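# Get the carton out of the counter-shelf aisle

## Task

Relocate the carton so no part of it remains in the aisle between the counter and the low shelf, disturbing other objects as little as possible. Then open the gripper and pull the robot away. The robot must not fall or finish leaning, and the carton must stay out of the aisle by itself, not because the robot holds or props it.

## Robot and tools

Robot: a Hello Robot Stretch 3 with one arm. It has a two-wheeled base 0.33 m long and 0.34 m wide, a lift on a mast, and a telescoping arm that reaches out to the robot's RIGHT side. The gripper gets no forward or backward joint, so to shift it along the robot's length you drive the base. Turning in place pivots about the wheel midpoint, 0.05 m behind the front edge. Stowed (arm in, wrist folded) the turn sweeps a 0.28 m radius circle; an unfolded level wrist reaches past it. A loose object may occasionally be nudged by something outside the robot.

Frames: the base frame has its origin on the floor between the drive wheels, x forward, y left, z up. hand_pose is reported in it, at the fingertip meeting point. Odometry is the base frame as it was at the start; heading is positive to the left, -3.142 to 3.142, and it counts wheel turns, so slip looks like travel.

execute_actions takes "actions", a list run in order (empty list: just report and return images). Each action may hold "robot", "steps" (1 to 450 control steps at 30 per second, default 1) and "until". {"steps": n} alone waits. "robot" is one command, a list of up to 8 commands run one after another, or {"stop": true}, which brakes everything and clears the queue. A command can hold:
- "base": exactly one of {"translate_m": d}, a straight drive of d metres relative to where the base is when that command begins (forward positive, |d| at most 1), or {"rotate_rad": d}, a turn in place of d radians relative to the current heading (counter-clockwise positive, |d| at most 3.2). No sideways motion.
- "joints": absolute targets by name, unnamed joints keep their targets: lift_m 0 to 1.1 (arm height); arm_m 0 to 0.52 (extension); wrist_yaw_rad -1.345 to 4.42 (0 along the arm, positive toward the front, 3.0 folded over the base); wrist_pitch_rad -1.57 to 0.451 (negative tips fingers down); wrist_roll_rad -2.911 to 2.911; gripper_m -0.089 to 0.179 (larger is wider; actual fingertip gap is 0.007 m less when nearly shut, 0.025 m less wide open, zero below 0.007); head_pan_rad -3.953 to 1.73 (positive left, -1.57 looks along the arm); head_tilt_rad -1.53 to 0.419 (negative down).
- "contact_limits": {"arm_m": effort percent 1 to 100}, the effort at which that arm motion halts; lower is gentler, too low halts instantly. It holds until arm_m's next command.
- {"pause_s": s} inside a list, up to 15 s.
Any invalid value rejects the whole call and nothing runs. Motions continue across actions and while you are composing a reply. A new command takes over immediately and discards the rest of an older queue.

"until" stops an action early. {"robot": {"status": "ended"}} fires when nothing reads moving and no queue runs (or at once if the command was refused). Other fields: base_status, queue, queue_left, refusals, and per joint its reading, _goal and _status, compared with [op, value], ops = != < <= > >=, at printed precision (three decimals; base amounts four). {"any": {"status": "ended"}} fires when any one motion or the queue ends.

zoom_image: {"camera": head_camera, nav_camera or wrist_camera, "region": [x0, y0, x1, y1]} in pixels of that camera's last image, top-left origin, at most 504 by 504. Head images are 896x504 (sent sideways for depth), nav 672x504 fisheye, wrist 644x364. Head and nav both follow head pan/tilt; the wrist camera rides on the gripper.

finished_scene: {"scene": number of the current scene}. Irreversible; call only after all motion has ended, because the final hold ends with a brake.

Results: base_status and joint_status words are moving, done (within tolerance of goal; for the base, wheels turned enough), off_target (stalled short, possibly still pushing), contact_stop (lift or arm pushed firmly and went slack until commanded again), time_out, stopped, not_commanded, torque_fault (a wrist servo shut off for 10 s after hard effort; limp, refuses goals). The base bracket shows distance moved of goal. measured_speeds, motor_effort (percent, bracket = peak, biased and noisy; positive wheel effort pushes forward), refusals, queue (idle, running, done, dropped, stopped) and queue_left appear. Lines starting refused:, dropped: (indexed from 0) or replaced: explain failures. robot.on_its_own appears when the robot's held goal differs from yours, a joint is slack or off, a resting motor strains, or base_tilt has drifted 3 degrees or more from its start (7.5 while driving). lidar_m gives 12 distances from the base origin in 30-degree sectors, first straight ahead then counter-clockwise (4th left, 7th behind, 10th right), at 0.17 m height; '-' means nothing. wrist_depth_mm and head_depth_mm are 7x7 grids of median depth in mm.

Speed: the base does 0.30 m/s and 1.9 rad/s only when lift_m < 0.30, arm_m < 0.03 and wrist_yaw_rad > 2.54; otherwise 0.10 m/s and 0.63 rad/s.

Gripping: command gripper_m below the object's width to grasp; to let go, go at least 0.02 above where the fingers made contact. Readings and done do not confirm a hold. Over-squeezing triggers a force cutback and possible slip; resend a different value to squeeze again.

Avoid: folding or unfolding the wrist unless lift_m is 0.32 to 0.95, wrist_pitch_rad -0.4 and roll near 0; once folded the lift may go to 0.25. With yaw below -0.4 keep pitch at -0.5 or lower. Pushing on something rigid with the gripper above about 0.45 m, raising the contact limit, or pushing again after a contact_stop can tip the robot, as can driving while holding, hooking or pushing something fixed, or snagging furniture (worst in reverse). If tilted, reverse the last move in small steps, free the gripper, and lower lift_m near 0.2. Drops, slams and hard pushes are penalised.

Each tool is called by a JSON object that holds its "name" and its "arguments", one argument or row to a line.

## Session

{"name": "execute_actions", "arguments": {
  "actions": []
}}

Scene clock: 0.00 s.
robot.base_odometry: x=+0.000 y=+0.000 heading=+0.000 (m, m, rad; robot's odometry frame)
robot.turned_by_wheels: +0.000 (rad since the last result)
robot.turned_by_imu: +0.000 (rad since the last result)
robot.base_tilt: forward=+0.9 right=-0.5 (deg)
robot.lidar_m: 1.16 1.54 1.32 1.74 1.72 1.21 0.89 0.81 0.82 1.67 1.30 1.29
robot.head_depth_mm: 2097 2180 2197 2248 2261 2272 2071 / 1962 2018 2024 2066 2068 2100 2038 / 1842 1866 1890 1910 1921 1953 1912 / 1736 1739 1731 1766 1795 1807 950 / 1625 1639 1624 1655 1674 1667 955 / 1530 1537 1530 1552 1580 1380 956 / 1451 1454 1472 1476 1489 1380 960
robot.base_status: not_commanded
robot.joint_positions: lift_m=+0.371 arm_m=+0.001 wrist_yaw_rad=+2.996 wrist_pitch_rad=-0.375 wrist_roll_rad=+0.003 gripper_m=+0.037 head_pan_rad=+0.010 head_tilt_rad=-0.010
robot.joint_goals: lift_m=+0.371 arm_m=+0.001 wrist_yaw_rad=+2.996 wrist_pitch_rad=-0.375 wrist_roll_rad=+0.003 gripper_m=+0.037 head_pan_rad=+0.010 head_tilt_rad=-0.010
robot.joint_status: lift_m=not_commanded arm_m=not_commanded wrist_yaw_rad=not_commanded wrist_pitch_rad=not_commanded wrist_roll_rad=not_commanded gripper_m=not_commanded head_pan_rad=not_commanded head_tilt_rad=not_commanded
robot.measured_speeds: translate_m=+0.000 rotate_rad=+0.000 lift_m=+0.000 arm_m=+0.000 wrist_yaw_rad=+0.000 wrist_pitch_rad=+0.000 wrist_roll_rad=+0.000 head_pan_rad=+0.000 head_tilt_rad=+0.000
robot: refusals=0 queue=idle queue_left=0
robot.motor_effort: left_wheel=+0 right_wheel=+0 lift_m=+27 arm_m=+0 wrist_yaw_rad=+0 wrist_pitch_rad=+6 wrist_roll_rad=+0 gripper_m=+0 head_pan_rad=+0 head_tilt_rad=+2 (%)
robot.hand_pose: x=+0.0120 y=+0.0808 z=+0.3936 quat_wxyz=(+0.183, +0.703, +0.081, +0.682) (m; robot's base frame)
robot.wrist_depth_mm: - - - - - - - / - - - - - - - / - - - - - - - / 899 - 916 969 953 970 - / 714 717 - 761 788 772 818 / 615 616 - 632 664 675 658 / 538 540 550 557 561 569 573
pictures: head_camera (sideways: a quarter turn clockwise sets it upright), nav_camera (sideways: a quarter turn counterclockwise sets it upright), wrist_camera
Images, in order (width x height): head_camera 896x504, nav_camera 672x504, wrist_camera 644x364.

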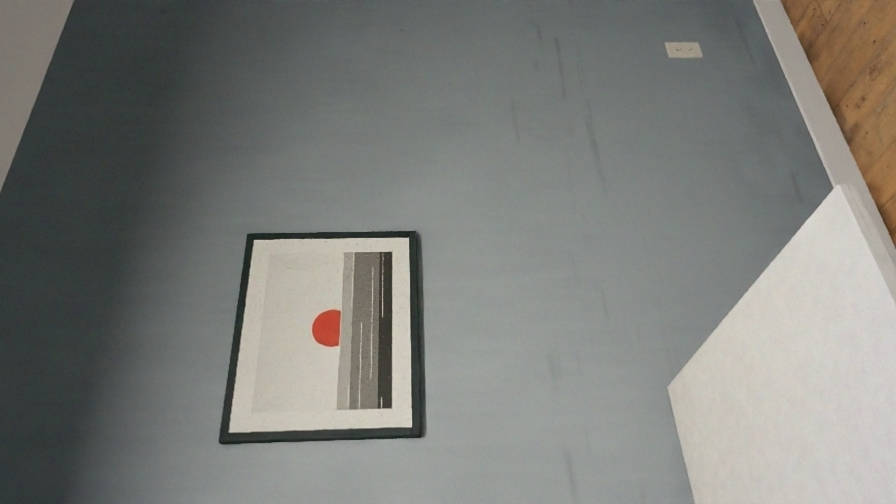

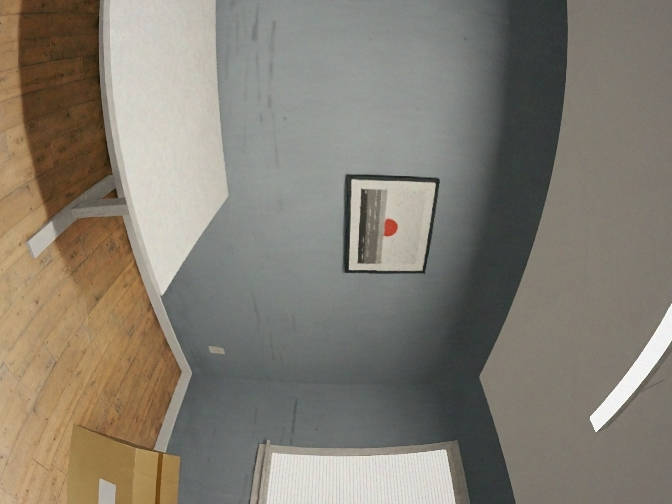

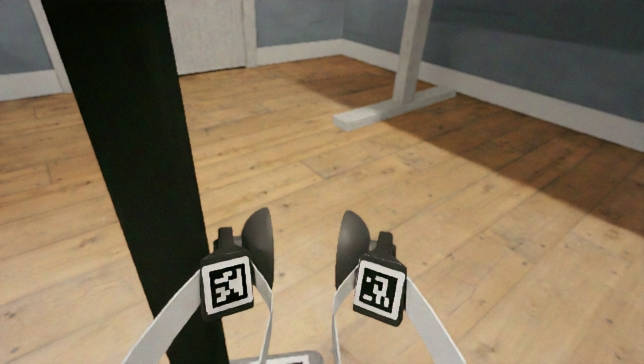

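Carton is front-right. Look around.

{"name": "execute_actions", "arguments": {
  "actions": [
    {"robot":{"joints":{"head_pan_rad":-1.2,"head_tilt_rad":-0.7,"lift_m":0.27}},"steps":200,"until":{"robot":{"status":"ended"}}}
  ]
}}

{"name": "execute_actions", "arguments": {
  "actions": [
    {"robot":{"joints":{"head_pan_rad":-2.6}},"steps":200,"until":{"robot":{"status":"ended"}}}
  ]
}}

Scene clock: 14.27 s.
robot.base_odometry: x=+0.000 y=+0.000 heading=+0.000 (m, m, rad; robot's odometry frame)
robot.turned_by_wheels: +0.000 (rad since the last result)
robot.turned_by_imu: +0.001 (rad since the last result)
robot.base_tilt: forward=+0.9 right=-0.5 (deg)
robot.lidar_m: 1.16 1.53 1.33 1.74 1.72 1.20 0.89 0.81 0.82 1.67 1.30 1.29
robot.head_depth_mm: 1925 2089 2163 1895 1591 1356 1184 / 1890 2148 2340 1955 1600 1355 1177 / 1858 2103 2312 1943 1595 1348 1178 / 1809 2062 2277 1940 1591 1358 1178 / 1794 2019 2274 1915 1583 1354 1171 / 1753 1992 2144 1710 1584 1344 1171 / 1713 1933 1641 1581 1584 1338 1172
robot.base_status: not_commanded
robot.joint_positions: lift_m=+0.270 arm_m=+0.001 wrist_yaw_rad=+2.996 wrist_pitch_rad=-0.376 wrist_roll_rad=+0.003 gripper_m=+0.037 head_pan_rad=-1.193 head_tilt_rad=-0.691
robot.joint_goals: lift_m=+0.270 arm_m=+0.001 wrist_yaw_rad=+2.996 wrist_pitch_rad=-0.376 wrist_roll_rad=+0.003 gripper_m=+0.037 head_pan_rad=-1.200 head_tilt_rad=-0.700
robot.joint_status: lift_m=done arm_m=not_commanded wrist_yaw_rad=not_commanded wrist_pitch_rad=not_commanded wrist_roll_rad=not_commanded gripper_m=not_commanded head_pan_rad=done head_tilt_rad=done
robot.measured_speeds: translate_m=+0.000 rotate_rad=+0.000 lift_m=+0.000 arm_m=+0.000 wrist_yaw_rad=+0.000 wrist_pitch_rad=+0.000 wrist_roll_rad=+0.000 head_pan_rad=+0.000 head_tilt_rad=+0.000
robot: refusals=0 queue=done queue_left=0
robot.motor_effort: left_wheel=+0(0) right_wheel=-1(0) lift_m=+18(27) arm_m=+0(0) wrist_yaw_rad=+1(1) wrist_pitch_rad=+6(6) wrist_roll_rad=+0(0) gripper_m=+0(0) head_pan_rad=-5(54) head_tilt_rad=-5(48) (%)
robot.hand_pose: x=+0.0120 y=+0.0807 z=+0.2926 quat_wxyz=(+0.183, +0.703, +0.081, +0.682) (m; robot's base frame)
robot.wrist_depth_mm: - - - - - - - / - - - - - - - / 900 - 996 980 - - - / 696 - 738 757 773 789 799 / 578 570 - 605 628 642 639 / 486 495 - 527 529 536 541 / - - - 442 444 450 455
pictures: head_camera (sideways: a quarter turn clockwise sets it upright), nav_camera (sideways: a quarter turn counterclockwise sets it upright), wrist_camera
camera_calibration (this result's frames):
head_camera: T_world_to_cam=[[-0.221967, 0.640063, -0.735561, 0.979559], [0.947701, 0.31905, -0.00835638, 0.00626765], [0.229332, -0.698947, -0.677407, 0.836213], [0, 0, 0, 1]] pos_world=[0.0197197, -0.0445105, 1.28703]
nav_camera: T_world_to_cam=[[0.250269, -0.595228, 0.76359, -0.957594], [-0.94041, -0.33698, 0.0455417, 0.0035805], [0.230207, -0.729485, -0.644094, 0.795433], [0, 0, 0, 1]] pos_world=[0.0599088, 0.0114763, 1.24338]
wrist_camera: T_world_to_cam=[[0.985698, -0.156706, 0.0619974, -0.0253686], [-0.0317617, -0.534038, -0.844863, 0.325298], [0.165504, 0.830811, -0.531378, 0.256269], [0, 0, 0, 1]] pos_world=[-0.00707579, -0.0431651, 0.412581]
Images, in order (width x height): head_camera 896x504, nav_camera 672x504, wrist_camera 644x364.

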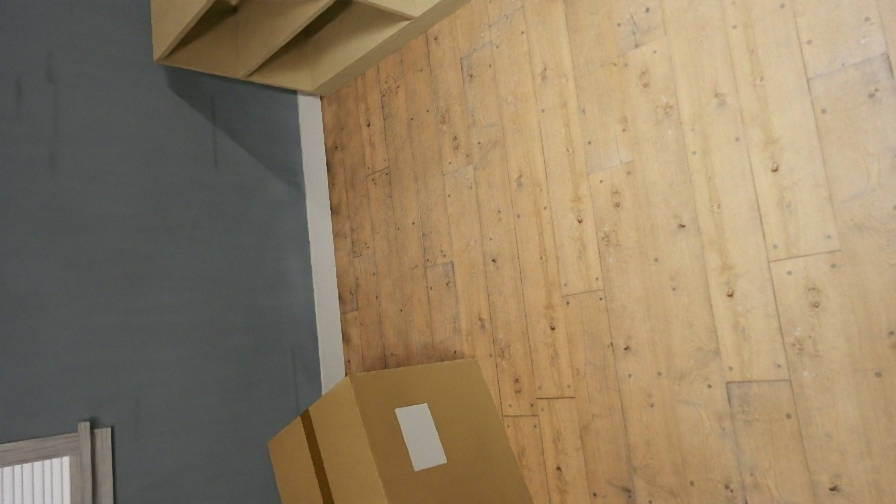

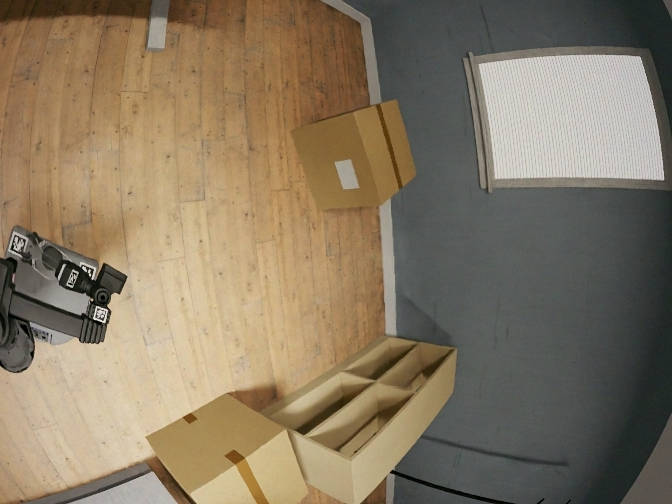

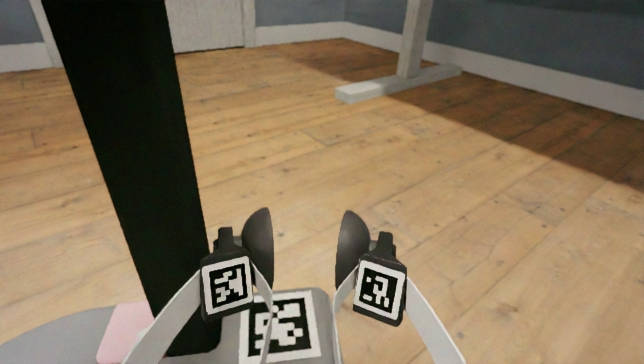

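Scene clock: 15.50 s.
robot.base_odometry: x=+0.000 y=+0.000 heading=+0.000 (m, m, rad; robot's odometry frame)
robot.turned_by_wheels: +0.000 (rad since the last result)
robot.turned_by_imu: +0.000 (rad since the last result)
robot.base_tilt: forward=+0.9 right=-0.5 (deg)
robot.lidar_m: 1.17 1.54 1.33 1.74 1.71 1.21 0.89 0.81 0.82 1.67 1.30 1.29
robot.head_depth_mm: 2795 993 959 1126 1373 1360 1178 / 2811 991 953 1122 1365 1361 1180 / 2771 994 952 1118 1366 1358 1176 / 2818 984 951 1123 1358 1345 1175 / 2836 1035 971 1206 1480 1344 1171 / 2810 3101 2459 1289 1234 1346 1172 / 2844 3090 2463 1287 1209 1343 1171
robot.base_status: not_commanded
robot.joint_positions: lift_m=+0.270 arm_m=+0.001 wrist_yaw_rad=+2.996 wrist_pitch_rad=-0.376 wrist_roll_rad=+0.003 gripper_m=+0.037 head_pan_rad=-2.593 head_tilt_rad=-0.691
robot.joint_goals: lift_m=+0.270 arm_m=+0.001 wrist_yaw_rad=+2.996 wrist_pitch_rad=-0.376 wrist_roll_rad=+0.003 gripper_m=+0.037 head_pan_rad=-2.600 head_tilt_rad=-0.700
robot.joint_status: lift_m=done arm_m=not_commanded wrist_yaw_rad=not_commanded wrist_pitch_rad=not_commanded wrist_roll_rad=not_commanded gripper_m=not_commanded head_pan_rad=done head_tilt_rad=done
robot.measured_speeds: translate_m=+0.000 rotate_rad=+0.000 lift_m=+0.000 arm_m=+0.000 wrist_yaw_rad=+0.000 wrist_pitch_rad=+0.000 wrist_roll_rad=+0.000 head_pan_rad=+0.000 head_tilt_rad=+0.000
robot: refusals=0 queue=done queue_left=0
robot.motor_effort: left_wheel=+0(0) right_wheel=+0(1) lift_m=+17(18) arm_m=+0(0) wrist_yaw_rad=+0(1) wrist_pitch_rad=+6(6) wrist_roll_rad=+0(0) gripper_m=-1(1) head_pan_rad=-5(52) head_tilt_rad=-6(5) (%)
robot.hand_pose: x=+0.0120 y=+0.0807 z=+0.2926 quat_wxyz=(+0.183, +0.703, +0.081, +0.682) (m; robot's base frame)
robot.wrist_depth_mm: - - - - - - - / - - - - - - - / 893 - 969 962 - - - / 715 - 745 749 767 800 824 / 570 562 - 609 622 623 637 / 485 504 - 517 526 531 534 / - - - 446 450 454 457
pictures: head_camera (sideways: a quarter turn clockwise sets it upright), nav_camera (sideways: a quarter turn counterclockwise sets it upright), wrist_camera
camera_calibration (this result's frames):
head_camera: T_world_to_cam=[[0.593206, 0.327678, -0.735346, 0.974307], [0.475531, -0.879659, -0.00837326, 0.00916986], [-0.649598, -0.344713, -0.67764, 0.841878], [0, 0, 0, 1]] pos_world=[-0.0354429, -0.0209864, 1.28702]
nav_camera: T_world_to_cam=[[-0.544219, -0.347949, 0.763385, -0.952481], [-0.491971, 0.869419, 0.0455524, 0.000831057], [-0.679552, -0.350772, -0.644336, 0.801298], [0, 0, 0, 1]] pos_world=[0.0265734, -0.0510646, 1.24338]
wrist_camera: T_world_to_cam=[[0.985698, -0.156705, 0.0619976, -0.0253686], [-0.0317615, -0.534039, -0.844863, 0.325298], [0.165504, 0.830811, -0.531378, 0.256269], [0, 0, 0, 1]] pos_world=[-0.0070758, -0.0431651, 0.412581]
Images, in order (width x height): head_camera 896x504, nav_camera 672x504, wrist_camera 644x364.

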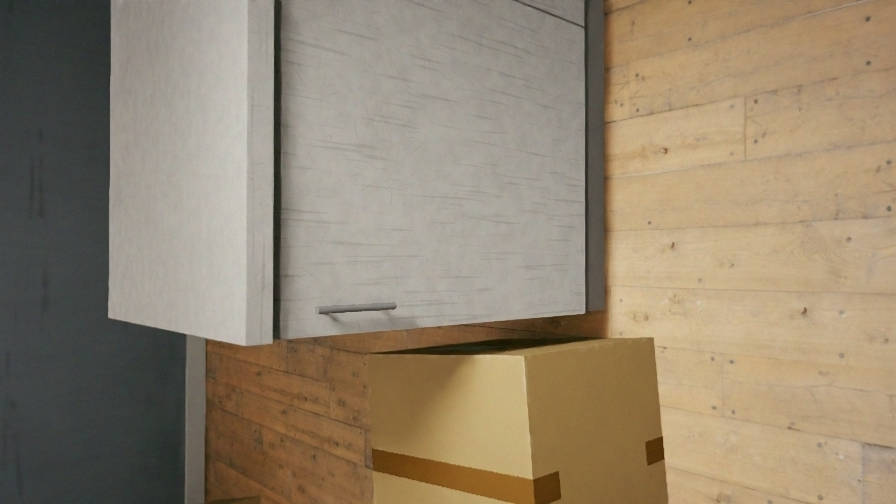

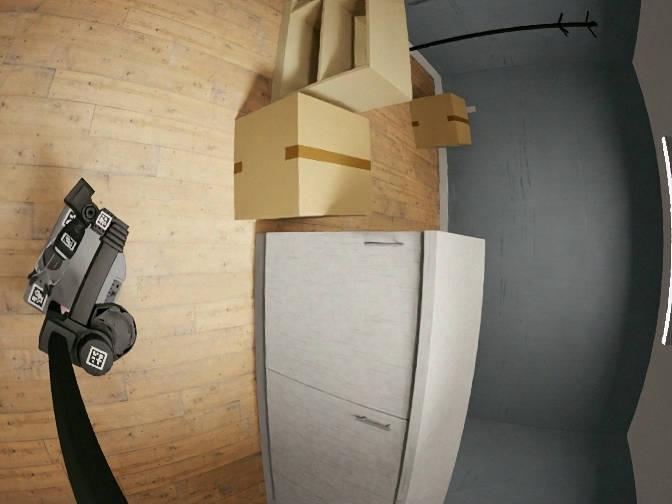

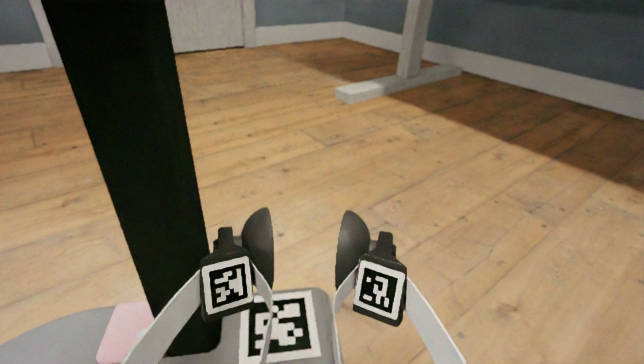

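{"name": "execute_actions", "arguments": {
  "actions": [
    {"robot":[{"base":{"rotate_rad":-1.08},"joints":{"head_pan_rad":0,"head_tilt_rad":-0.8}},{"base":{"translate_m":0.43}},{"base":{"rotate_rad":-1.57}}],"steps":450,"until":{"robot":{"status":"ended"}}}
  ]
}}

Scene clock: 35.03 s.
robot.base_odometry: x=+0.203 y=-0.379 heading=-2.650 (m, m, rad; robot's odometry frame)
robot.turned_by_wheels: -2.650 (rad since the last result)
robot.turned_by_imu: -2.595 (rad since the last result)
robot.base_tilt: forward=+0.9 right=-0.5 (deg)
robot.lidar_m: 0.76 1.00 1.33 0.90 0.89 1.60 1.10 1.60 1.62 2.10 1.23 0.82
robot.head_depth_mm: 1076 889 1026 1259 1491 1293 1147 / 1170 1107 1138 1281 1484 1293 1138 / 2925 2714 1499 1203 1395 1289 1137 / 2905 2667 1414 1192 1388 1289 1142 / 2917 2691 1410 1163 1343 1283 1135 / 2894 2669 2047 1222 1416 1285 1137 / 2705 2523 1319 1511 1476 1283 1135
robot.base_status: done (rotate_rad -1.5699 of -1.5700)
robot.joint_positions: lift_m=+0.270 arm_m=+0.001 wrist_yaw_rad=+2.996 wrist_pitch_rad=-0.376 wrist_roll_rad=+0.003 gripper_m=+0.037 head_pan_rad=-0.007 head_tilt_rad=-0.791
robot.joint_goals: lift_m=+0.270 arm_m=+0.001 wrist_yaw_rad=+2.996 wrist_pitch_rad=-0.376 wrist_roll_rad=+0.003 gripper_m=+0.037 head_pan_rad=+0.000 head_tilt_rad=-0.800
robot.joint_status: lift_m=done arm_m=not_commanded wrist_yaw_rad=not_commanded wrist_pitch_rad=not_commanded wrist_roll_rad=not_commanded gripper_m=not_commanded head_pan_rad=done head_tilt_rad=done
robot.measured_speeds: translate_m=+0.000 rotate_rad=+0.000 lift_m=+0.000 arm_m=+0.000 wrist_yaw_rad=+0.000 wrist_pitch_rad=+0.000 wrist_roll_rad=+0.000 head_pan_rad=+0.000 head_tilt_rad=+0.000
robot: refusals=0 queue=done queue_left=0
robot.motor_effort: left_wheel=+2(9) right_wheel=-3(9) lift_m=+17(18) arm_m=+0(0) wrist_yaw_rad=+0(0) wrist_pitch_rad=+6(6) wrist_roll_rad=+0(0) gripper_m=+0(0) head_pan_rad=+5(51) head_tilt_rad=-6(21) (%)
robot.hand_pose: x=+0.0120 y=+0.0807 z=+0.2925 quat_wxyz=(+0.183, +0.703, +0.081, +0.682) (m; robot's base frame)
robot.wrist_depth_mm: 697 - 863 - - - - / - - 928 - - - - / 830 - 957 975 - - 987 / 709 - 737 759 768 798 809 / 578 574 - 619 630 624 644 / 490 496 - 512 520 527 530 / - - - 446 446 455 459
pictures: head_camera (sideways: a quarter turn clockwise sets it upright), nav_camera (sideways: a quarter turn counterclockwise sets it upright), wrist_camera
camera_calibration (this result's frames):
head_camera: T_world_to_cam=[[-0.746662, 0.0350468, -0.66428, 0.889868], [0.0589783, 0.998166, -0.0136302, 0.0185534], [0.662584, -0.0493552, -0.74736, 0.924549], [0, 0, 0, 1]] pos_world=[0.0507456, -0.00407512, 1.28234]
nav_camera: T_world_to_cam=[[0.718688, 0.00799626, 0.695287, -0.871434], [-0.0360049, -0.998164, 0.0486962, -0.00603711], [0.6944, -0.0600311, -0.71708, 0.887534], [0, 0, 0, 1]] pos_world=[0.00976778, 0.0542218, 1.24262]
wrist_camera: T_world_to_cam=[[0.985699, -0.156696, 0.0619999, -0.0253715], [-0.0317798, -0.534166, -0.844782, 0.32522], [0.165492, 0.83073, -0.531507, 0.256325], [0, 0, 0, 1]] pos_world=[-0.00707574, -0.0431917, 0.412551]
Images, in order (width x height): head_camera 896x504, nav_camera 672x504, wrist_camera 644x364.

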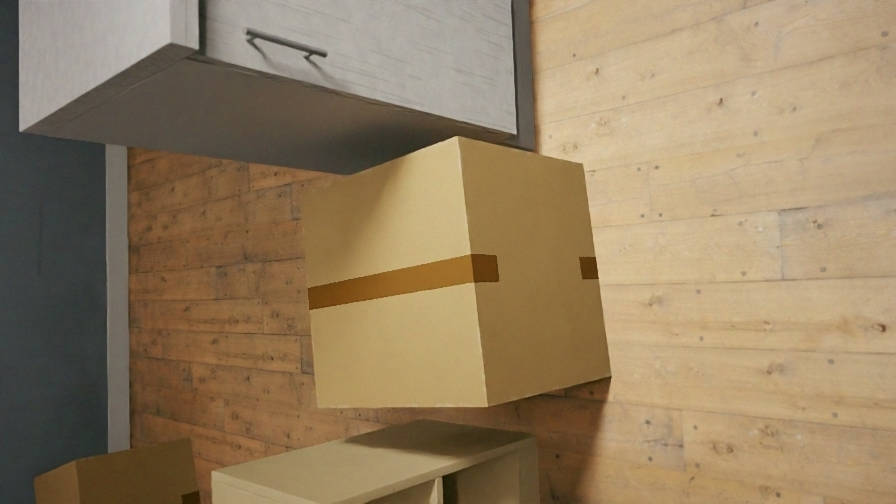

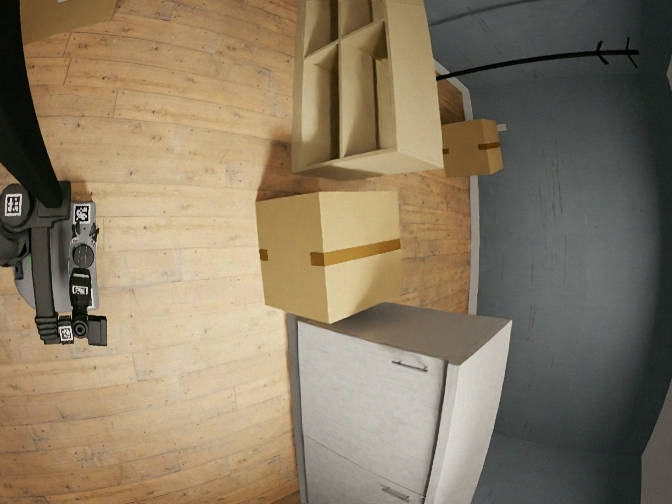

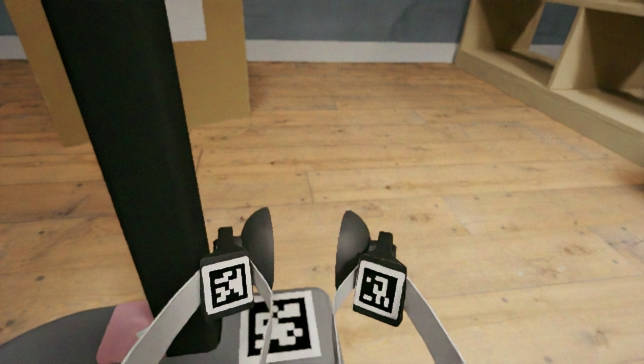

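{"name": "execute_actions", "arguments": {
  "actions": [
    {"robot":[{"base":{"rotate_rad":0.03},"joints":{"head_tilt_rad":-1.0}},{"base":{"translate_m":0.66}},{"base":{"translate_m":0.04}},{"base":{"translate_m":0.4}}],"steps":450,"until":{"robot":{"status":"ended"}}}
  ]
}}

Scene clock: 57.13 s.
robot.base_odometry: x=-0.751 y=-0.927 heading=-2.619 (m, m, rad; robot's odometry frame)
robot.turned_by_wheels: +0.031 (rad since the last result)
robot.turned_by_imu: +0.067 (rad since the last result)
robot.base_tilt: forward=+0.9 right=-0.5 (deg)
robot.lidar_m: - - 0.15 0.19 1.23 1.32 1.87 2.20 2.19 0.20 0.15 -
robot.head_depth_mm: 2256 1951 1663 944 937 873 1085 / 2266 1952 1693 1495 895 811 767 / 2242 1939 1690 1495 894 810 762 / 2259 1941 1686 1487 892 807 758 / 2251 1922 1682 1481 890 805 751 / 2254 1904 1672 1486 886 803 755 / 1886 1907 1667 1477 1118 1111 1088
robot.base_status: off_target (translate_m +0.3997 of +0.4000)
robot.joint_positions: lift_m=+0.270 arm_m=+0.001 wrist_yaw_rad=+3.004 wrist_pitch_rad=-0.379 wrist_roll_rad=+0.003 gripper_m=+0.037 head_pan_rad=-0.002 head_tilt_rad=-0.993
robot.joint_goals: lift_m=+0.270 arm_m=+0.001 wrist_yaw_rad=+3.004 wrist_pitch_rad=-0.379 wrist_roll_rad=+0.003 gripper_m=+0.037 head_pan_rad=+0.000 head_tilt_rad=-1.000
robot.joint_status: lift_m=done arm_m=not_commanded wrist_yaw_rad=not_commanded wrist_pitch_rad=not_commanded wrist_roll_rad=not_commanded gripper_m=not_commanded head_pan_rad=done head_tilt_rad=done
robot.measured_speeds: translate_m=+0.000 rotate_rad=+0.000 lift_m=+0.000 arm_m=+0.000 wrist_yaw_rad=+0.000 wrist_pitch_rad=+0.000 wrist_roll_rad=+0.000 head_pan_rad=+0.000 head_tilt_rad=+0.000
robot: refusals=0 queue=done queue_left=0
robot.on_its_own: left_wheel is at rest, and its effort (+40) is outside its rest range (-18 to +18); right_wheel is at rest, and its effort (+20) is outside its rest range (-18 to +18)
robot.motor_effort: left_wheel=+40(70) right_wheel=+20(83) lift_m=+27(28) arm_m=+0(1) wrist_yaw_rad=-7(8) wrist_pitch_rad=+7(8) wrist_roll_rad=+0(0) gripper_m=+2(2) head_pan_rad=+1(2) head_tilt_rad=-5(29) (%)
robot.hand_pose: x=+0.0102 y=+0.0806 z=+0.2915 quat_wxyz=(+0.181, +0.703, +0.085, +0.683) (m; robot's base frame)
robot.wrist_depth_mm: - - - - 127 78 57 / - - - - 128 79 57 / 921 - 961 924 130 80 58 / 691 - 723 681 132 81 58 / 580 566 - 598 129 82 59 / 483 490 - 521 116 83 59 / - - - 245 153 84 59
pictures: head_camera (sideways: a quarter turn clockwise sets it upright), nav_camera (sideways: a quarter turn counterclockwise sets it upright), wrist_camera
camera_calibration (this result's frames):
head_camera: T_world_to_cam=[[-0.865076, 0.0318843, -0.500627, 0.677379], [0.0505877, 0.998435, -0.0238258, 0.0318732], [0.499084, -0.0459367, -0.865335, 1.07892], [0, 0, 0, 1]] pos_world=[0.0458981, -0.00385881, 1.2735]
nav_camera: T_world_to_cam=[[0.843712, 0.0110143, 0.536683, -0.665549], [-0.0210362, -0.998343, 0.0535596, -0.0124465], [0.536383, -0.0564786, -0.842082, 1.05103], [0, 0, 0, 1]] pos_world=[-0.00248553, 0.0542655, 1.24291]
wrist_camera: T_world_to_cam=[[0.98691, -0.148885, 0.0619883, -0.0241775], [-0.0279984, -0.536704, -0.843306, 0.323956], [0.158825, 0.830531, -0.533847, 0.256913], [0, 0, 0, 1]] pos_world=[-0.0078729, -0.0431055, 0.411845]
Images, in order (width x height): head_camera 896x504, nav_camera 672x504, wrist_camera 644x364.

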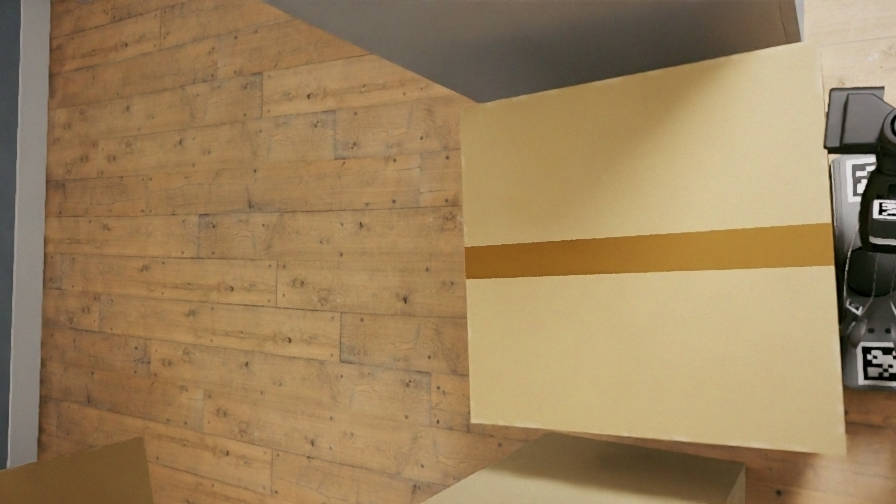

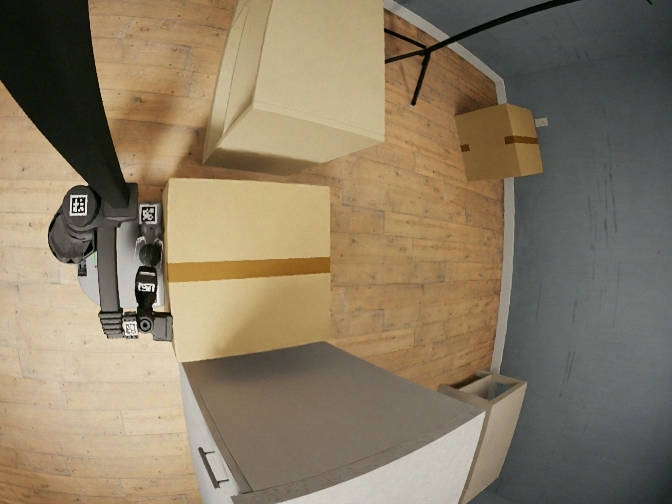

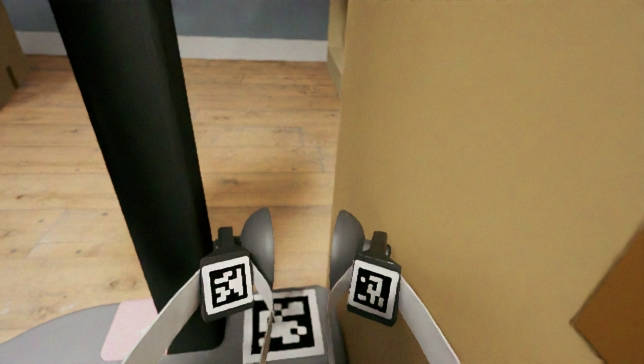

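{"name": "execute_actions", "arguments": {
  "actions": [
    {"robot":[{"base":{"translate_m":-0.04}},{"base":{"rotate_rad":-0.07},"joints":{"lift_m":0.68}},{"base":{"translate_m":0.35}}],"steps":450,"until":{"robot":{"status":"ended"}}}
  ]
}}

Scene clock: 72.20 s.
robot.base_odometry: x=-1.030 y=-1.060 heading=-2.689 (m, m, rad; robot's odometry frame)
robot.turned_by_wheels: -0.070 (rad since the last result)
robot.turned_by_imu: -0.016 (rad since the last result)
robot.base_tilt: forward=+0.9 right=-0.5 (deg)
robot.lidar_m: - - 0.15 0.19 1.24 1.31 1.89 2.22 2.20 0.19 0.15 -
robot.head_depth_mm: 2232 1958 1638 926 925 868 869 / 2237 1953 1694 1494 909 813 1074 / 2232 1940 1688 1494 895 811 760 / 2206 1935 1681 1495 894 807 753 / 2226 1927 1675 1482 889 807 752 / 2222 1911 1666 1486 888 805 755 / 2085 1907 1669 1472 1135 1057 1083
robot.base_status: off_target (translate_m +0.3496 of +0.3500)
robot.joint_positions: lift_m=+0.680 arm_m=+0.001 wrist_yaw_rad=+2.998 wrist_pitch_rad=-0.379 wrist_roll_rad=+0.003 gripper_m=+0.037 head_pan_rad=-0.002 head_tilt_rad=-0.993
robot.joint_goals: lift_m=+0.680 arm_m=+0.001 wrist_yaw_rad=+2.998 wrist_pitch_rad=-0.379 wrist_roll_rad=+0.003 gripper_m=+0.037 head_pan_rad=+0.000 head_tilt_rad=-1.000
robot.joint_status: lift_m=done arm_m=not_commanded wrist_yaw_rad=not_commanded wrist_pitch_rad=not_commanded wrist_roll_rad=not_commanded gripper_m=not_commanded head_pan_rad=done head_tilt_rad=done
robot.measured_speeds: translate_m=+0.000 rotate_rad=+0.000 lift_m=+0.000 arm_m=+0.000 wrist_yaw_rad=+0.000 wrist_pitch_rad=+0.000 wrist_roll_rad=+0.000 head_pan_rad=+0.000 head_tilt_rad=+0.000
robot: refusals=0 queue=done queue_left=0
robot.on_its_own: left_wheel is at rest, and its effort (+49) is outside its rest range (-18 to +18); right_wheel is at rest, and its effort (+33) is outside its rest range (-18 to +18)
robot.motor_effort: left_wheel=+49(70) right_wheel=+33(47) lift_m=+34(33) arm_m=-1(1) wrist_yaw_rad=-2(6) wrist_pitch_rad=+7(7) wrist_roll_rad=+0(0) gripper_m=+0(1) head_pan_rad=+1(2) head_tilt_rad=-4(4) (%)
robot.hand_pose: x=+0.0116 y=+0.0804 z=+0.7011 quat_wxyz=(+0.183, +0.703, +0.083, +0.682) (m; robot's base frame)
robot.wrist_depth_mm: - - - - - - - / - - - - 717 861 - / - - - - 539 525 547 / - - - - 493 499 517 / - - - - 540 565 - / 991 956 - - 606 639 - / 858 848 870 835 433 436 445
pictures: head_camera (sideways: a quarter turn clockwise sets it upright), nav_camera (sideways: a quarter turn counterclockwise sets it upright), wrist_camera
camera_calibration (this result's frames):
head_camera: T_world_to_cam=[[-0.865076, 0.0318843, -0.500627, 0.677379], [0.0505877, 0.998435, -0.0238258, 0.0318731], [0.499084, -0.0459367, -0.865335, 1.07892], [0, 0, 0, 1]] pos_world=[0.0458981, -0.00385881, 1.2735]
nav_camera: T_world_to_cam=[[0.843712, 0.0110143, 0.536683, -0.665549], [-0.0210362, -0.998343, 0.0535596, -0.0124465], [0.536384, -0.0564786, -0.842082, 1.05103], [0, 0, 0, 1]] pos_world=[-0.00248552, 0.0542655, 1.24291]
wrist_camera: T_world_to_cam=[[0.986019, -0.154675, 0.0619891, -0.0504392], [-0.0311443, -0.536513, -0.843317, 0.669397], [0.163698, 0.829596, -0.533829, 0.475563], [0, 0, 0, 1]] pos_world=[-0.00726706, -0.0431871, 0.82151]
Images, in order (width x height): head_camera 896x504, nav_camera 672x504, wrist_camera 644x364.

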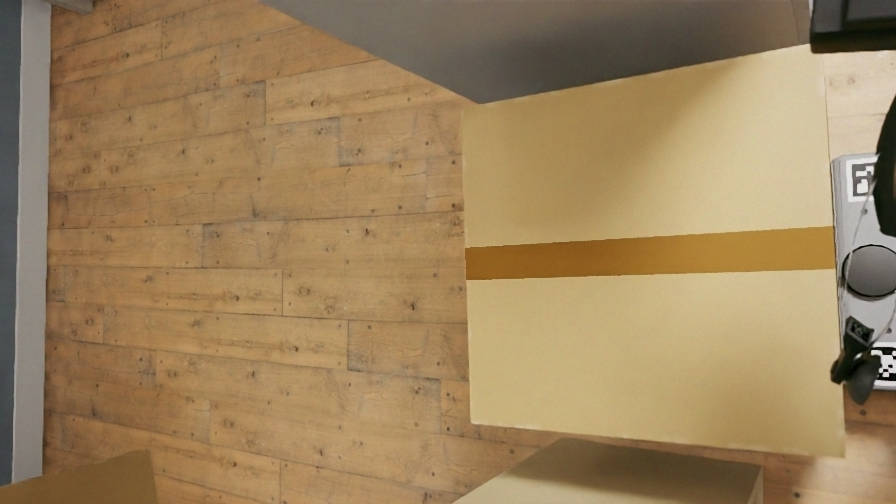

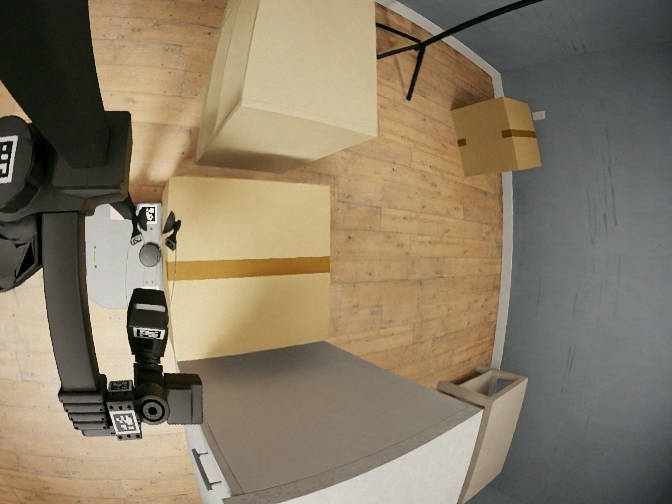

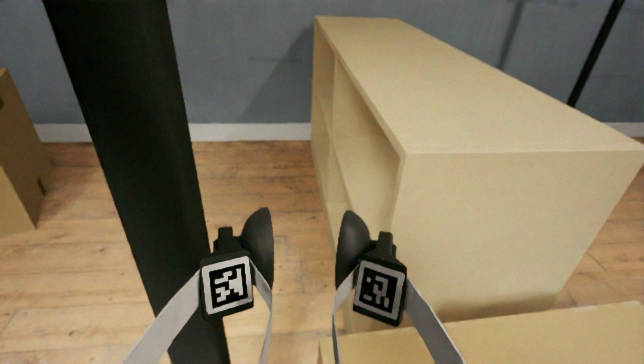

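{"name": "execute_actions", "arguments": {
  "actions": [
    {"robot":[{"base":{"translate_m":-0.08}},{"joints":{"lift_m":0.27,"head_pan_rad":-3.14}},{"base":{"translate_m":-0.2}},{"base":{"rotate_rad":3.17}},{"joints":{"lift_m":0.32}},{"base":{"translate_m":-0.3}}],"steps":450,"until":{"robot":{"status":"ended"}}},
    {"steps":200,"until":{"robot":{"status":"ended"}}}
  ]
}}

Scene clock: 100.17 s.
robot.base_odometry: x=-1.044 y=-1.076 heading=+0.480 (m, m, rad; robot's odometry frame)
robot.turned_by_wheels: +3.170 (rad since the last result)
robot.turned_by_imu: +3.119 (rad since the last result)
robot.base_tilt: forward=+0.9 right=-0.5 (deg)
robot.lidar_m: 1.90 2.24 2.19 0.34 0.34 0.27 0.27 0.30 0.36 0.94 1.25 1.32
robot.head_depth_mm: 2225 1961 1698 1004 982 970 1090 / 2227 1951 1699 999 896 1194 1087 / 2229 1943 1684 997 906 - - / 2233 1940 1694 992 902 - - / 2232 1928 1677 990 901 1122 - / 2239 1916 1669 1431 914 1205 - / 1822 1907 1662 1477 1059 1089 1098
robot.base_status: off_target (translate_m -0.2997 of -0.3000)
robot.joint_positions: lift_m=+0.320 arm_m=+0.001 wrist_yaw_rad=+2.998 wrist_pitch_rad=-0.379 wrist_roll_rad=+0.003 gripper_m=+0.037 head_pan_rad=-3.134 head_tilt_rad=-0.993
robot.joint_goals: lift_m=+0.320 arm_m=+0.001 wrist_yaw_rad=+2.998 wrist_pitch_rad=-0.379 wrist_roll_rad=+0.003 gripper_m=+0.037 head_pan_rad=-3.140 head_tilt_rad=-1.000
robot.joint_status: lift_m=done arm_m=not_commanded wrist_yaw_rad=not_commanded wrist_pitch_rad=not_commanded wrist_roll_rad=not_commanded gripper_m=not_commanded head_pan_rad=done head_tilt_rad=done
robot.measured_speeds: translate_m=+0.000 rotate_rad=+0.000 lift_m=+0.000 arm_m=+0.000 wrist_yaw_rad=+0.000 wrist_pitch_rad=+0.000 wrist_roll_rad=+0.000 head_pan_rad=+0.000 head_tilt_rad=+0.000
robot: refusals=0 queue=done queue_left=0
robot.on_its_own: left_wheel is at rest, and its effort (-28) is outside its rest range (-18 to +18); right_wheel is at rest, and its effort (-31) is outside its rest range (-18 to +18)
robot.motor_effort: left_wheel=-28(60) right_wheel=-31(58) lift_m=+33(29) arm_m=-1(1) wrist_yaw_rad=-1(1) wrist_pitch_rad=+7(8) wrist_roll_rad=+0(0) gripper_m=+0(0) head_pan_rad=-3(53) head_tilt_rad=-4(5) (%)
robot.hand_pose: x=+0.0116 y=+0.0803 z=+0.3411 quat_wxyz=(+0.183, +0.703, +0.083, +0.682) (m; robot's base frame)
robot.wrist_depth_mm: 325 - 345 - - - - / 352 - 373 - - - - / 386 - 410 - - - - / 414 - 448 804 853 865 882 / 443 467 - 674 688 718 725 / 373 523 - 571 588 600 595 / 373 487 - 516 492 510 512
pictures: head_camera (sideways: a quarter turn clockwise sets it upright), nav_camera (sideways: a quarter turn counterclockwise sets it upright), wrist_camera
camera_calibration (this result's frames):
head_camera: T_world_to_cam=[[0.865351, -0.0232552, -0.500626, 0.666822], [-0.0406277, -0.99889, -0.0238258, 0.0324296], [-0.499516, 0.040957, -0.865336, 1.08502], [0, 0, 0, 1]] pos_world=[-0.0337345, 0.00346171, 1.2735]
nav_camera: T_world_to_cam=[[-0.843561, -0.0194281, 0.536682, -0.655256], [0.0110786, 0.998503, 0.0535596, -0.0126424], [-0.53692, 0.0511264, -0.842083, 1.05758], [0, 0, 0, 1]] pos_world=[0.0152264, -0.0541771, 1.24291]
wrist_camera: T_world_to_cam=[[0.985952, -0.1551, 0.0619883, -0.028194], [-0.0313763, -0.5365, -0.843317, 0.365789], [0.164056, 0.829525, -0.533829, 0.283426], [0, 0, 0, 1]] pos_world=[-0.00722255, -0.0432362, 0.461525]
Images, in order (width x height): head_camera 896x504, nav_camera 672x504, wrist_camera 644x364.

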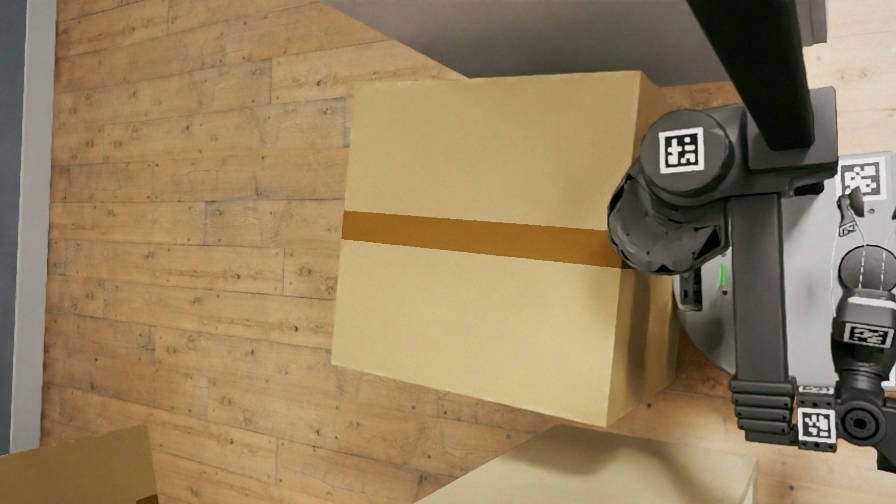

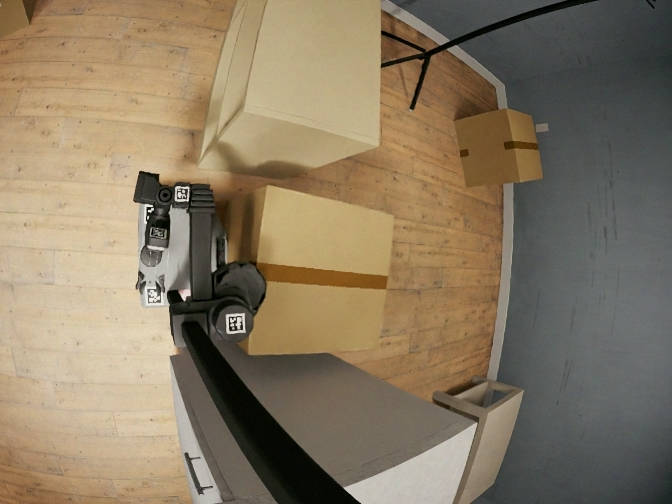

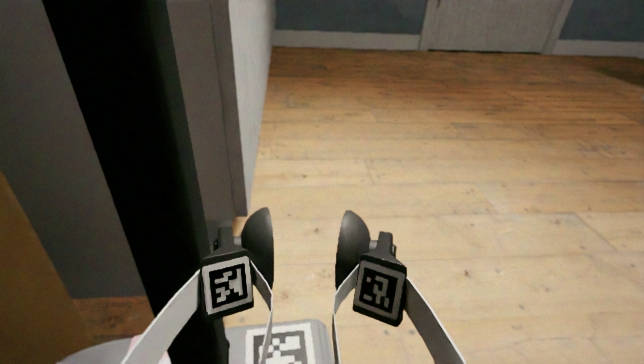

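{"name": "execute_actions", "arguments": {
  "actions": [
    {"robot":[{"base":{"translate_m":0.04}},{"base":{"rotate_rad":-0.22}},{"base":{"translate_m":-0.24}}],"steps":450,"until":{"robot":{"status":"ended"}}}
  ]
}}

Scene clock: 110.13 s.
robot.base_odometry: x=-1.241 y=-1.120 heading=+0.260 (m, m, rad; robot's odometry frame)
robot.turned_by_wheels: -0.220 (rad since the last result)
robot.turned_by_imu: -0.212 (rad since the last result)
robot.base_tilt: forward=+0.9 right=-0.5 (deg)
robot.lidar_m: 2.10 2.38 0.32 0.29 0.29 0.30 0.27 0.27 0.33 0.37 0.37 1.42
robot.head_depth_mm: 1624 1876 616 659 707 757 836 / 2117 1915 1701 959 930 969 1074 / 2192 1931 1690 1030 909 - - / 2154 1937 1676 995 904 - - / 2137 1932 1684 992 889 1001 - / 2100 1924 1668 989 887 1018 - / 2064 1899 1663 1000 897 1171 1097
robot.base_status: off_target (translate_m -0.2397 of -0.2400)
robot.joint_positions: lift_m=+0.320 arm_m=+0.001 wrist_yaw_rad=+2.997 wrist_pitch_rad=-0.379 wrist_roll_rad=+0.003 gripper_m=+0.037 head_pan_rad=-3.134 head_tilt_rad=-0.993
robot.joint_goals: lift_m=+0.320 arm_m=+0.001 wrist_yaw_rad=+2.997 wrist_pitch_rad=-0.379 wrist_roll_rad=+0.003 gripper_m=+0.037 head_pan_rad=-3.140 head_tilt_rad=-1.000
robot.joint_status: lift_m=done arm_m=not_commanded wrist_yaw_rad=not_commanded wrist_pitch_rad=not_commanded wrist_roll_rad=not_commanded gripper_m=not_commanded head_pan_rad=done head_tilt_rad=done
robot.measured_speeds: translate_m=+0.000 rotate_rad=+0.000 lift_m=+0.000 arm_m=+0.000 wrist_yaw_rad=+0.000 wrist_pitch_rad=+0.000 wrist_roll_rad=+0.000 head_pan_rad=+0.000 head_tilt_rad=+0.000
robot: refusals=0 queue=done queue_left=0
robot.on_its_own: left_wheel is at rest, and its effort (-28) is outside its rest range (-18 to +18); right_wheel is at rest, and its effort (-30) is outside its rest range (-18 to +18)
robot.motor_effort: left_wheel=-28(58) right_wheel=-30(52) lift_m=+33(34) arm_m=-1(1) wrist_yaw_rad=-2(1) wrist_pitch_rad=+7(7) wrist_roll_rad=+0(0) gripper_m=+0(0) head_pan_rad=-3(4) head_tilt_rad=-4(5) (%)
robot.hand_pose: x=+0.0117 y=+0.0803 z=+0.3411 quat_wxyz=(+0.183, +0.703, +0.083, +0.682) (m; robot's base frame)
robot.wrist_depth_mm: 260 - 297 324 - - - / 278 - 324 349 - - - / 299 - 348 383 - - - / 323 - 388 422 856 883 897 / 351 375 - 469 709 718 729 / 384 414 - 543 597 583 606 / 421 457 - 513 494 509 519
pictures: head_camera (sideways: a quarter turn clockwise sets it upright), nav_camera (sideways: a quarter turn counterclockwise sets it upright), wrist_camera
camera_calibration (this result's frames):
head_camera: T_world_to_cam=[[0.865352, -0.023391, -0.500619, 0.666813], [-0.0407842, -0.998884, -0.0238262, 0.0324311], [-0.499503, 0.0410354, -0.86534, 1.08502], [0, 0, 0, 1]] pos_world=[-0.0337338, 0.00346796, 1.2735]
nav_camera: T_world_to_cam=[[-0.843568, -0.0192958, 0.536675, -0.655247], [0.0112348, 0.998501, 0.0535597, -0.0126436], [-0.536904, 0.0512107, -0.842087, 1.05758], [0, 0, 0, 1]] pos_world=[0.0152184, -0.0541786, 1.24291]
wrist_camera: T_world_to_cam=[[0.985911, -0.155363, 0.0619886, -0.0282346], [-0.0315227, -0.536509, -0.843305, 0.365792], [0.164276, 0.82947, -0.533848, 0.28344], [0, 0, 0, 1]] pos_world=[-0.00719491, -0.0432405, 0.461539]
Images, in order (width x height): head_camera 896x504, nav_camera 672x504, wrist_camera 644x364.

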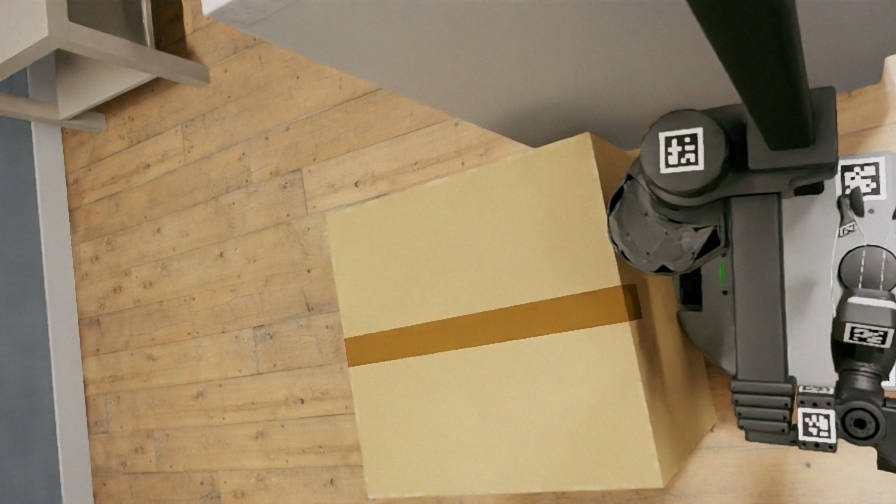

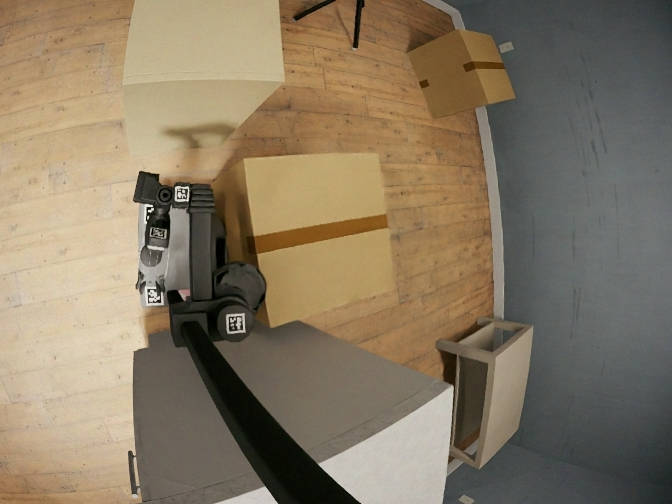

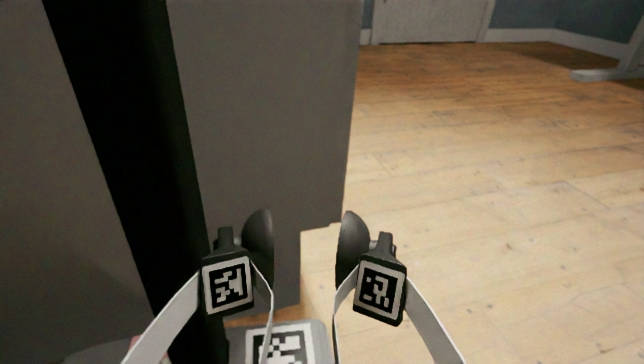

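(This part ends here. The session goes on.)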